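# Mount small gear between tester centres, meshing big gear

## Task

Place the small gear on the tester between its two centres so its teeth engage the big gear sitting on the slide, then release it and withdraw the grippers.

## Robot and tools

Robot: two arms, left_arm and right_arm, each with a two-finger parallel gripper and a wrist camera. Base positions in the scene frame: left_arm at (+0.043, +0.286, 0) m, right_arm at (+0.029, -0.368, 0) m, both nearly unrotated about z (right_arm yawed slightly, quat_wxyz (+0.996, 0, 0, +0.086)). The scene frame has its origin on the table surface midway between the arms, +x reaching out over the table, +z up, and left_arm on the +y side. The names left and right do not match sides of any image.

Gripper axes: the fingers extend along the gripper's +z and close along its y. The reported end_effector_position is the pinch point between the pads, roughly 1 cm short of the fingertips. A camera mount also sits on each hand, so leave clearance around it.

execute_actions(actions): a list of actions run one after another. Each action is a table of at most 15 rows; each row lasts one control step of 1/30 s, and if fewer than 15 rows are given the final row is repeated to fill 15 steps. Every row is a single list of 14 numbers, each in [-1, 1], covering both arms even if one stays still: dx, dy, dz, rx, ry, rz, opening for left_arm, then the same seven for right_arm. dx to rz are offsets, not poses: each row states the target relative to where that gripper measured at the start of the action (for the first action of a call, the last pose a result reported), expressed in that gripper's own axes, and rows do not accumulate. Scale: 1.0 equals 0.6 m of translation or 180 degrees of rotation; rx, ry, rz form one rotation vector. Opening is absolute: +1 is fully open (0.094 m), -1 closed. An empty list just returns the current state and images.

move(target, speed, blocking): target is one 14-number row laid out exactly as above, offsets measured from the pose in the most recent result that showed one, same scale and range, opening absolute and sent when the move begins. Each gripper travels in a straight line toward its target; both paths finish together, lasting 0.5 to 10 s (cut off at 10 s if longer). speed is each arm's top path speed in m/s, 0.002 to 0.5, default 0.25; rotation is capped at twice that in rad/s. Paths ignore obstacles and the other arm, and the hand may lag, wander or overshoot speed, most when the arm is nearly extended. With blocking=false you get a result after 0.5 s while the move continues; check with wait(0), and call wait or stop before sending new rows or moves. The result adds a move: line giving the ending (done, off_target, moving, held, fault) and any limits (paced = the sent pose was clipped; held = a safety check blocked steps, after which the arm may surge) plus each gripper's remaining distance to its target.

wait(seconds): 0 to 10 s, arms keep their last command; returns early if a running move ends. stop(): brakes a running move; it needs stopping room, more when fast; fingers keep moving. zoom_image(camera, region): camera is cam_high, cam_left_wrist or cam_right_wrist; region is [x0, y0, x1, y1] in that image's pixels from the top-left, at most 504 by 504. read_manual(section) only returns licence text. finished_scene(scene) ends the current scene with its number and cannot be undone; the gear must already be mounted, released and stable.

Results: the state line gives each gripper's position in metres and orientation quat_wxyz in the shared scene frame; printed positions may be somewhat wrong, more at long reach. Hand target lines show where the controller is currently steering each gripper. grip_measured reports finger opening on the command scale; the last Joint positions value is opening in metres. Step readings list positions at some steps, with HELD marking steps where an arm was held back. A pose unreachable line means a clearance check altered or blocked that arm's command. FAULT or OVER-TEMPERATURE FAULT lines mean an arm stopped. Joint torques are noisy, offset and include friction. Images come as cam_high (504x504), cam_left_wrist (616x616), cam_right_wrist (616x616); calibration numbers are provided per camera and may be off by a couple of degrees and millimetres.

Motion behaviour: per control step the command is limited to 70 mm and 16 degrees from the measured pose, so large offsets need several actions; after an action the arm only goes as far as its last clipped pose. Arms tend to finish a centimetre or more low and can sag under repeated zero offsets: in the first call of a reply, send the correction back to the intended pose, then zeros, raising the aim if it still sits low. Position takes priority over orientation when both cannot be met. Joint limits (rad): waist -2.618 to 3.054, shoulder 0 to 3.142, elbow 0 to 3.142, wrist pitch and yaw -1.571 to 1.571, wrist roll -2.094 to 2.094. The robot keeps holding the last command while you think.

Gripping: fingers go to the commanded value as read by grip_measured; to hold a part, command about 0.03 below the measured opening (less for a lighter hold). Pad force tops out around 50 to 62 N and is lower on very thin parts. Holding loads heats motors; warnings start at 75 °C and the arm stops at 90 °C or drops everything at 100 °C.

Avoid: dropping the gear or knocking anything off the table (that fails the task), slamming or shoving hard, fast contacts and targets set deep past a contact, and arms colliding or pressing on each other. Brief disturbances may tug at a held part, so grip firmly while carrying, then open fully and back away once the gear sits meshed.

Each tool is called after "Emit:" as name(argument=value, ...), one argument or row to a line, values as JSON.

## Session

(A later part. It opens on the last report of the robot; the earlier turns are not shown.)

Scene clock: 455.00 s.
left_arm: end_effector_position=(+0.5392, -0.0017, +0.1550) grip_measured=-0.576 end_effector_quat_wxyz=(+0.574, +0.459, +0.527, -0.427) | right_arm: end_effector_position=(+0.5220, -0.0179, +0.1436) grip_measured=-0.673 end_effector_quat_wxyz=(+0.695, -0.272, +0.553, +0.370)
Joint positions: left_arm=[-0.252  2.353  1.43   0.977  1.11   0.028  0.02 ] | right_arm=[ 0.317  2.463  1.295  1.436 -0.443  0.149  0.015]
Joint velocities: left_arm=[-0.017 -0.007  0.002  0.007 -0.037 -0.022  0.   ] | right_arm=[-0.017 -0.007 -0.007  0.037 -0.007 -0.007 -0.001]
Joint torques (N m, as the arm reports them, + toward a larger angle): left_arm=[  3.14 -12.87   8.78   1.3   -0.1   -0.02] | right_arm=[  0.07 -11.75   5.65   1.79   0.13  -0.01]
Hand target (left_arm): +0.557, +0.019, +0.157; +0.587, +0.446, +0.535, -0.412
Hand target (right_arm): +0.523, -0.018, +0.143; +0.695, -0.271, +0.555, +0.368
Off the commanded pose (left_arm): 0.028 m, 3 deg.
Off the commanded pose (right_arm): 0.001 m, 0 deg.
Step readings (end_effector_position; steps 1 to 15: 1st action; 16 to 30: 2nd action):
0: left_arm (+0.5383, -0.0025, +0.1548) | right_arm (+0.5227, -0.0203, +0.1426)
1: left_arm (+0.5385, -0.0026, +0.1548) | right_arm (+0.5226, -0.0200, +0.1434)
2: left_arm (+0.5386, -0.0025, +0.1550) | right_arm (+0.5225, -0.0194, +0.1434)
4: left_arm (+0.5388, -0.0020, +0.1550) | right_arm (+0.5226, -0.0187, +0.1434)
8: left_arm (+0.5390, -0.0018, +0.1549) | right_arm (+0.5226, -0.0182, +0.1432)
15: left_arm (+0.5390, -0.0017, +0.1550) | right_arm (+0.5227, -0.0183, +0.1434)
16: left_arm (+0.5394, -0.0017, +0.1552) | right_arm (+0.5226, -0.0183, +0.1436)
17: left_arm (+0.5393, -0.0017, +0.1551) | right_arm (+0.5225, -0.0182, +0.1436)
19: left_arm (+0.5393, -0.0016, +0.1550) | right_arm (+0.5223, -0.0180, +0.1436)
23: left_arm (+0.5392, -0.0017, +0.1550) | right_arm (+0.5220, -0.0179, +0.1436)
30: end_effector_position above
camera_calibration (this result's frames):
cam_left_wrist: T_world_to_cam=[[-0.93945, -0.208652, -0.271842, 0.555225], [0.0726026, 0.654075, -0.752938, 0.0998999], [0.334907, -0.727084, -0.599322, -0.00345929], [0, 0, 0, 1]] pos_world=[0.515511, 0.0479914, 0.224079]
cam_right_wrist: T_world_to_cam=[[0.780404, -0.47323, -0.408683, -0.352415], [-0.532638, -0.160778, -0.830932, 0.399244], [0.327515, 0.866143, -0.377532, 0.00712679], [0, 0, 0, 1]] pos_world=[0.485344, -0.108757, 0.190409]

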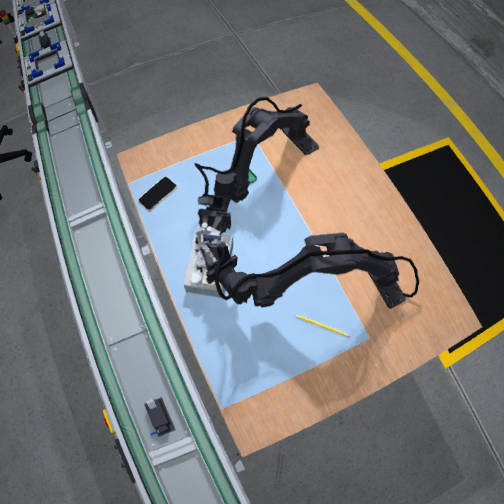

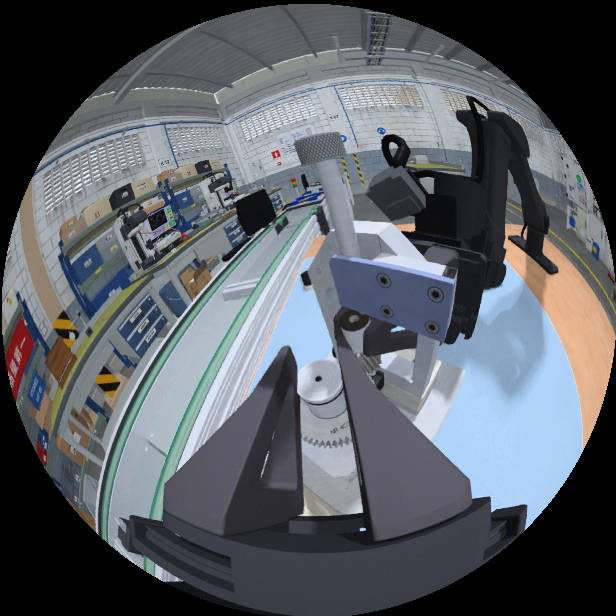

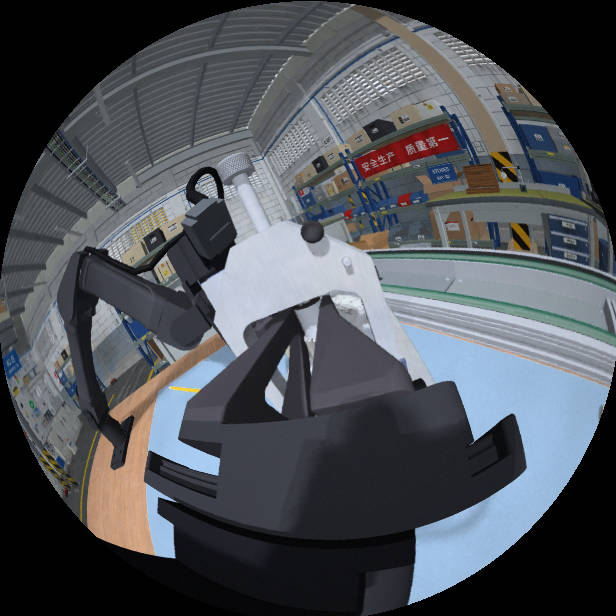

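Emit:
execute_actions(
  actions=[
    [[0,0.03,-0.02,0,0,0,-0.7,-0.02,0,-0.028,0,0,0,-0.71]],
    [[0,0.03,-0.02,0,0,0,-0.7,0,0,0,0,0,0,-0.71]],
  ],
)

Emit:
zoom_image(
  camera="cam_left_wrist",
  region=[300,280,440,420],
)

Emit:
zoom_image(
  camera="cam_right_wrist",
  region=[240,240,380,380],
)

Scene clock: 471.50 s.
left_arm: end_effector_position=(+0.5373, -0.0047, +0.1551) grip_measured=-0.576 end_effector_quat_wxyz=(+0.555, +0.478, +0.511, -0.449) | right_arm: end_effector_position=(+0.5179, -0.0220, +0.1396) grip_measured=-0.684 end_effector_quat_wxyz=(+0.687, -0.271, +0.565, +0.367)
Joint positions: left_arm=[-0.247  2.384  1.496  0.942  1.191  0.022  0.02 ] | right_arm=[ 0.315  2.438  1.253  1.423 -0.44   0.146  0.015]
Joint velocities: left_arm=[-0.007  0.027  0.002  0.095  0.007 -0.022  0.001] | right_arm=[ 0.002  0.012  0.002 -0.037  0.007 -0.022  0.   ]
Joint torques (N m, as the arm reports them, + toward a larger angle): left_arm=[  2.5  -13.18   8.84   1.17  -0.08  -0.02] | right_arm=[  0.03 -11.5    5.46   1.84   0.05   0.03]
Hand target (left_arm): +0.553, +0.011, +0.157; +0.565, +0.469, +0.519, -0.438
Hand target (right_arm): +0.518, -0.022, +0.140; +0.687, -0.271, +0.565, +0.368
Off the commanded pose (left_arm): 0.023 m, 2 deg.
Off the commanded pose (right_arm): 0.001 m, 0 deg.
Step readings (end_effector_position; steps 1 to 15: 1st action; 16 to 30: 2nd action):
0: left_arm (+0.5392, -0.0017, +0.1550) | right_arm (+0.5220, -0.0179, +0.1436)
1: left_arm (+0.5390, -0.0022, +0.1551) | right_arm (+0.5207, -0.0190, +0.1430)
2: left_arm (+0.5385, -0.0030, +0.1551) | right_arm (+0.5182, -0.0210, +0.1401)
4: left_arm (+0.5381, -0.0035, +0.1551) | right_arm (+0.5178, -0.0223, +0.1402)
8: left_arm (+0.5379, -0.0038, +0.1550) | right_arm (+0.5178, -0.0223, +0.1402)
15: left_arm (+0.5378, -0.0038, +0.1549) | right_arm (+0.5178, -0.0223, +0.1401)
16: left_arm (+0.5377, -0.0041, +0.1551) | right_arm (+0.5177, -0.0219, +0.1397)
17: left_arm (+0.5374, -0.0047, +0.1551) | right_arm (+0.5179, -0.0220, +0.1396)
19: left_arm (+0.5375, -0.0045, +0.1550) | right_arm (+0.5179, -0.0220, +0.1396)
23: left_arm (+0.5374, -0.0046, +0.1551) | right_arm (+0.5179, -0.0220, +0.1396)
30: end_effector_position above
camera_calibration (this result's frames):
cam_left_wrist: T_world_to_cam=[[-0.95432, -0.135438, -0.266325, 0.560279], [0.11752, 0.649367, -0.75134, 0.0776116], [0.274703, -0.748318, -0.603787, 0.0279723], [0, 0, 0, 1]] pos_world=[0.517881, 0.0464169, 0.224418]
cam_right_wrist: T_world_to_cam=[[0.767472, -0.48362, -0.420832, -0.344565], [-0.553793, -0.169441, -0.815232, 0.401635], [0.322956, 0.858721, -0.397866, 0.015613], [0, 0, 0, 1]] pos_world=[0.481825, -0.111992, 0.188634]

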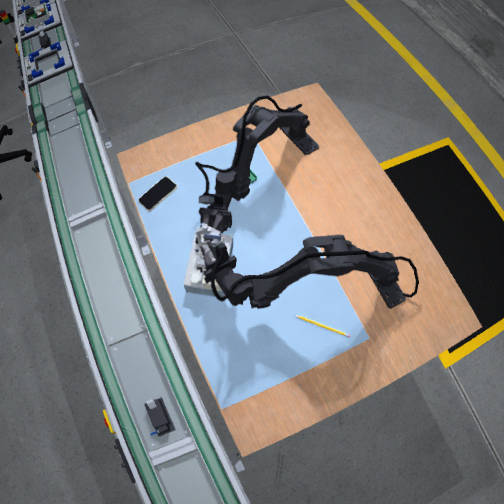

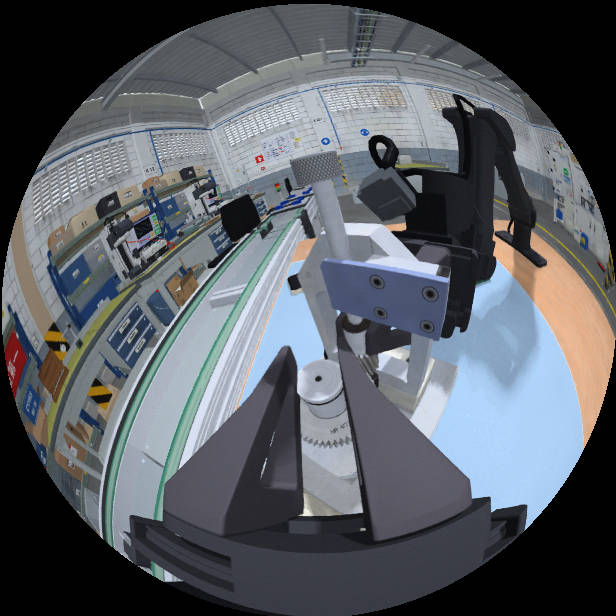

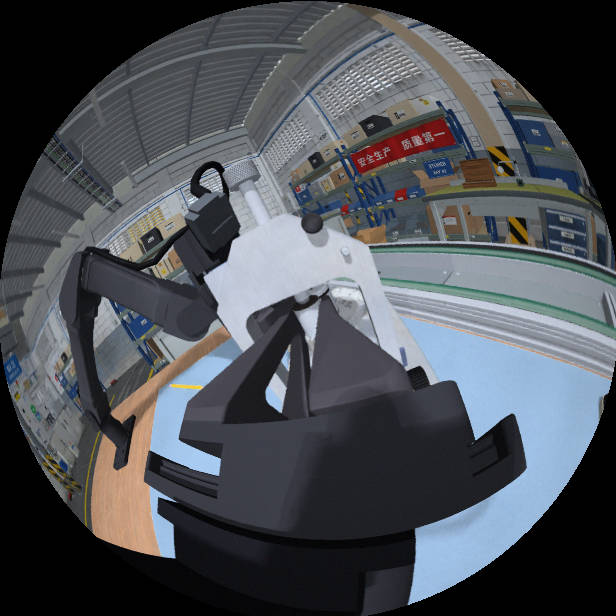

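Region (300, 280, 440, 420) of cam_left_wrist's 616x616 image, scaled by 3.600, with more detail than that image has.

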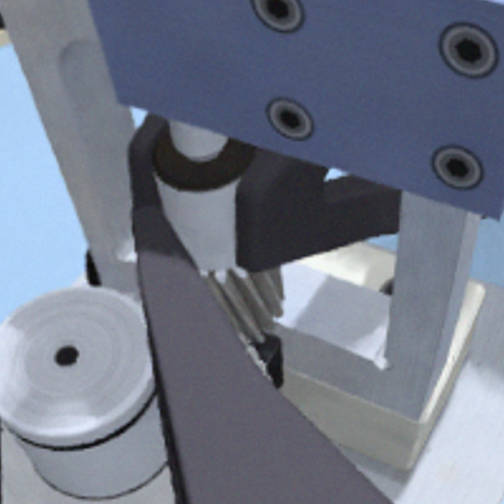

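Region (240, 240, 380, 380) of cam_right_wrist's 616x616 image, scaled by 3.600, with more detail than that image has.

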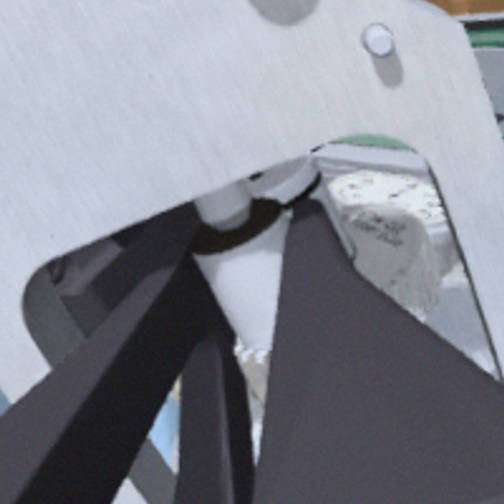

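Seated. Release.

Emit:
execute_actions(
  actions=[
    [[0,0.03,-0.02,0,0,0,-0.7,0,0,0,0,0,0,-0.45]],
    [[0,0,0,0,0,0,-0.7,0,0,0,0,0,0,-0.45]],
    [[0,0,0,0,0,0,-0.4,0,0,0,0,0,0,-0.45]],
    [[-0.02,0,-0.07,0,0,0,-0.4,-0.025,0,-0.07,0,0,0,-0.45]],
    [[-0.02,0,-0.07,0,0,0,-0.4,-0.025,0,-0.07,0,0,0,-0.45]],
    [[-0.02,0,-0.07,0,0,0,-0.4,-0.025,0,-0.07,0,0,0,-0.45]],
  ],
)

Emit:
zoom_image(
  camera="cam_left_wrist",
  region=[230,200,430,400],
)

Scene clock: 483.67 s.
left_arm: end_effector_position=(+0.5422, +0.1314, +0.1747) grip_measured=-0.402 end_effector_quat_wxyz=(+0.560, +0.479, +0.511, -0.442) | right_arm: end_effector_position=(+0.4575, -0.1232, +0.1419) grip_measured=-0.452 end_effector_quat_wxyz=(+0.664, -0.271, +0.602, +0.352)
Joint positions: left_arm=[ 0.037  2.329  1.448  1.053  1.463 -0.087  0.028] | right_arm=[ 0.143  2.156  0.761  1.552 -0.591  0.153  0.026]
Joint velocities: left_arm=[-0.012 -0.007 -0.007  0.095  0.066 -0.11  -0.   ] | right_arm=[-0.012 -0.007  0.007 -0.051 -0.022  0.037  0.   ]
Joint torques (N m, as the arm reports them, + toward a larger angle): left_arm=[ -0.48 -15.84   4.44   1.11  -0.04  -0.08] | right_arm=[ -0.12 -10.42   2.87   1.84  -0.04  -0.03]
Hand target (left_arm): +0.535, +0.127, +0.179; +0.555, +0.482, +0.509, -0.448
Hand target (right_arm): +0.451, -0.124, +0.145; +0.663, -0.276, +0.600, +0.353
Off the commanded pose (left_arm): 0.009 m, 1 deg.
Off the commanded pose (right_arm): 0.007 m, 2 deg.
joint sent to its limit (right arm) — the command would take joint 4 (wrist pitch) past its upper limit, so that joint was sent only as far as its limit.
Step readings (end_effector_position; steps 1 to 15: 1st action; 16 to 30: 2nd action; 31 to 45: 3rd action; 46 to 60: 4th action; 61 to 75: 5th action; 76 to 90: 6th action):
0: left_arm (+0.5373, -0.0047, +0.1551) | right_arm (+0.5179, -0.0220, +0.1396)
1: left_arm (+0.5376, -0.0047, +0.1550) | right_arm (+0.5178, -0.0220, +0.1397)
2: left_arm (+0.5376, -0.0047, +0.1552) | right_arm (+0.5178, -0.0220, +0.1398)
4: left_arm (+0.5374, -0.0048, +0.1551) | right_arm (+0.5178, -0.0220, +0.1398)
8: left_arm (+0.5374, -0.0047, +0.1551) | right_arm (+0.5178, -0.0220, +0.1398)
15: left_arm (+0.5373, -0.0048, +0.1553) | right_arm (+0.5178, -0.0220, +0.1398)
16: left_arm (+0.5371, -0.0052, +0.1553) | right_arm (+0.5178, -0.0220, +0.1398)
17: left_arm (+0.5371, -0.0052, +0.1553) | right_arm (+0.5178, -0.0220, +0.1398)
19: left_arm (+0.5371, -0.0052, +0.1553) | right_arm (+0.5178, -0.0220, +0.1398)
23: left_arm (+0.5371, -0.0052, +0.1553) | right_arm (+0.5178, -0.0220, +0.1398)
30: left_arm (+0.5371, -0.0052, +0.1553) | right_arm (+0.5178, -0.0220, +0.1398)
31: left_arm (+0.5370, -0.0052, +0.1555) | right_arm (+0.5178, -0.0220, +0.1398)
32: left_arm (+0.5371, -0.0052, +0.1556) | right_arm (+0.5178, -0.0220, +0.1398)
34: left_arm (+0.5371, -0.0052, +0.1558) | right_arm (+0.5178, -0.0220, +0.1398)
38: left_arm (+0.5371, -0.0052, +0.1559) | right_arm (+0.5178, -0.0220, +0.1398)
45: left_arm (+0.5371, -0.0052, +0.1559) | right_arm (+0.5178, -0.0220, +0.1398)
46: left_arm (+0.5360, -0.0026, +0.1562) | right_arm (+0.5150, -0.0246, +0.1383)
47: left_arm (+0.5337, +0.0017, +0.1559) | right_arm (+0.5083, -0.0298, +0.1359)
49: left_arm (+0.5344, +0.0155, +0.1569) | right_arm (+0.4998, -0.0414, +0.1318)
53: left_arm (+0.5417, +0.0391, +0.1603) | right_arm (+0.4986, -0.0546, +0.1296)
60: left_arm (+0.5397, +0.0402, +0.1609) | right_arm (+0.4973, -0.0556, +0.1362)
61: left_arm (+0.5384, +0.0425, +0.1609) | right_arm (+0.4944, -0.0580, +0.1356)
62: left_arm (+0.5363, +0.0466, +0.1607) | right_arm (+0.4877, -0.0635, +0.1334)
64: left_arm (+0.5374, +0.0608, +0.1620) | right_arm (+0.4792, -0.0760, +0.1317)
68: left_arm (+0.5436, +0.0851, +0.1657) | right_arm (+0.4784, -0.0897, +0.1348)
75: left_arm (+0.5415, +0.0856, +0.1674) | right_arm (+0.4772, -0.0894, +0.1370)
76: left_arm (+0.5405, +0.0880, +0.1677) | right_arm (+0.4744, -0.0919, +0.1360)
77: left_arm (+0.5392, +0.0921, +0.1679) | right_arm (+0.4678, -0.0974, +0.1345)
79: left_arm (+0.5403, +0.1066, +0.1696) | right_arm (+0.4598, -0.1112, +0.1351)
83: left_arm (+0.5448, +0.1316, +0.1727) | right_arm (+0.4592, -0.1244, +0.1411)
90: end_effector_position above
camera_calibration (this result's frames):
cam_left_wrist: T_world_to_cam=[[-0.949503, -0.144994, -0.278244, 0.589261], [0.11938, 0.653164, -0.747747, 0.00126875], [0.290158, -0.743205, -0.602872, 0.131105], [0, 0, 0, 1]] pos_world=[0.521313, 0.182048, 0.243946]
cam_right_wrist: T_world_to_cam=[[0.725997, -0.524989, -0.444202, -0.329011], [-0.612296, -0.19939, -0.765074, 0.368909], [0.313086, 0.827424, -0.466205, 0.133325], [0, 0, 0, 1]] pos_world=[0.423, -0.209486, 0.198251]

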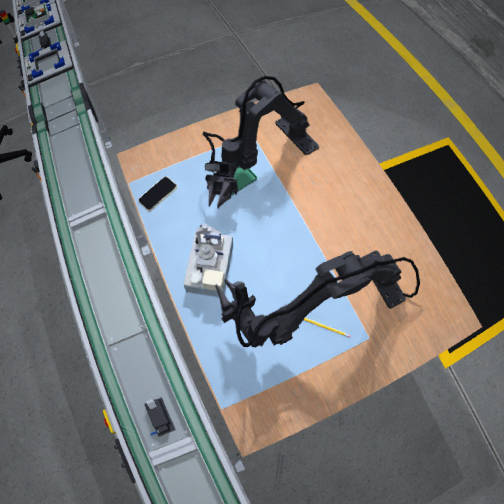

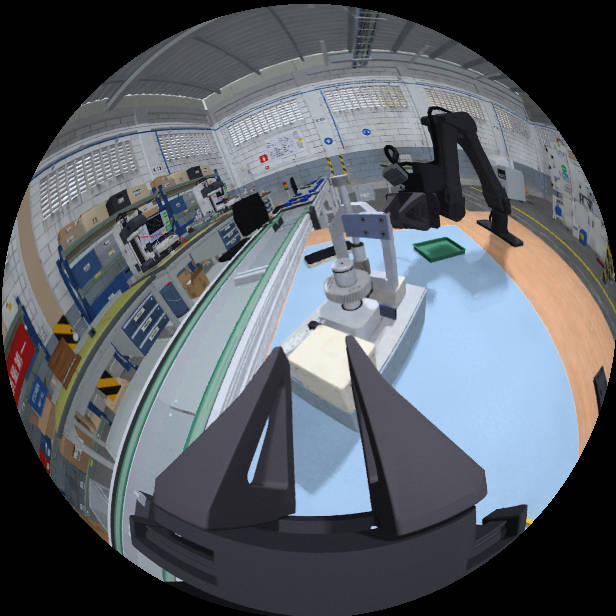

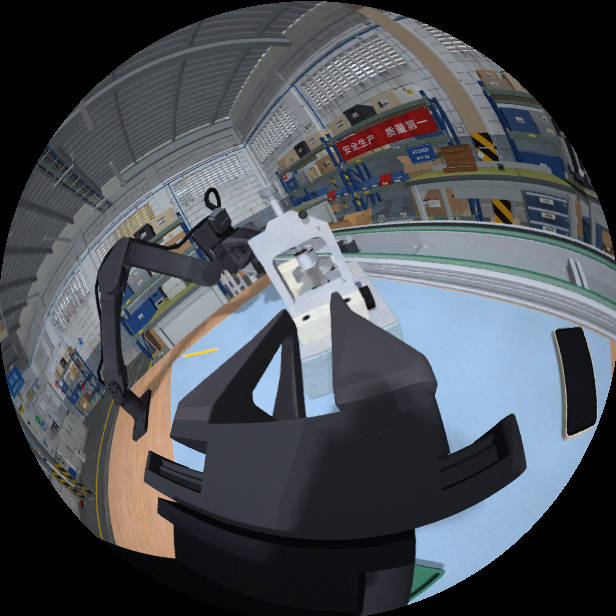

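Region (230, 200, 430, 400) of cam_left_wrist's 616x616 image, scaled by 2.520, with more detail than that image has.

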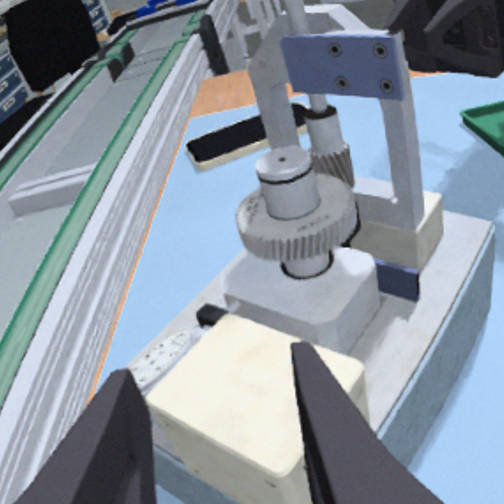

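Emit:
finished_scene(
  scene=1,
)

The scene is finished: the task was done.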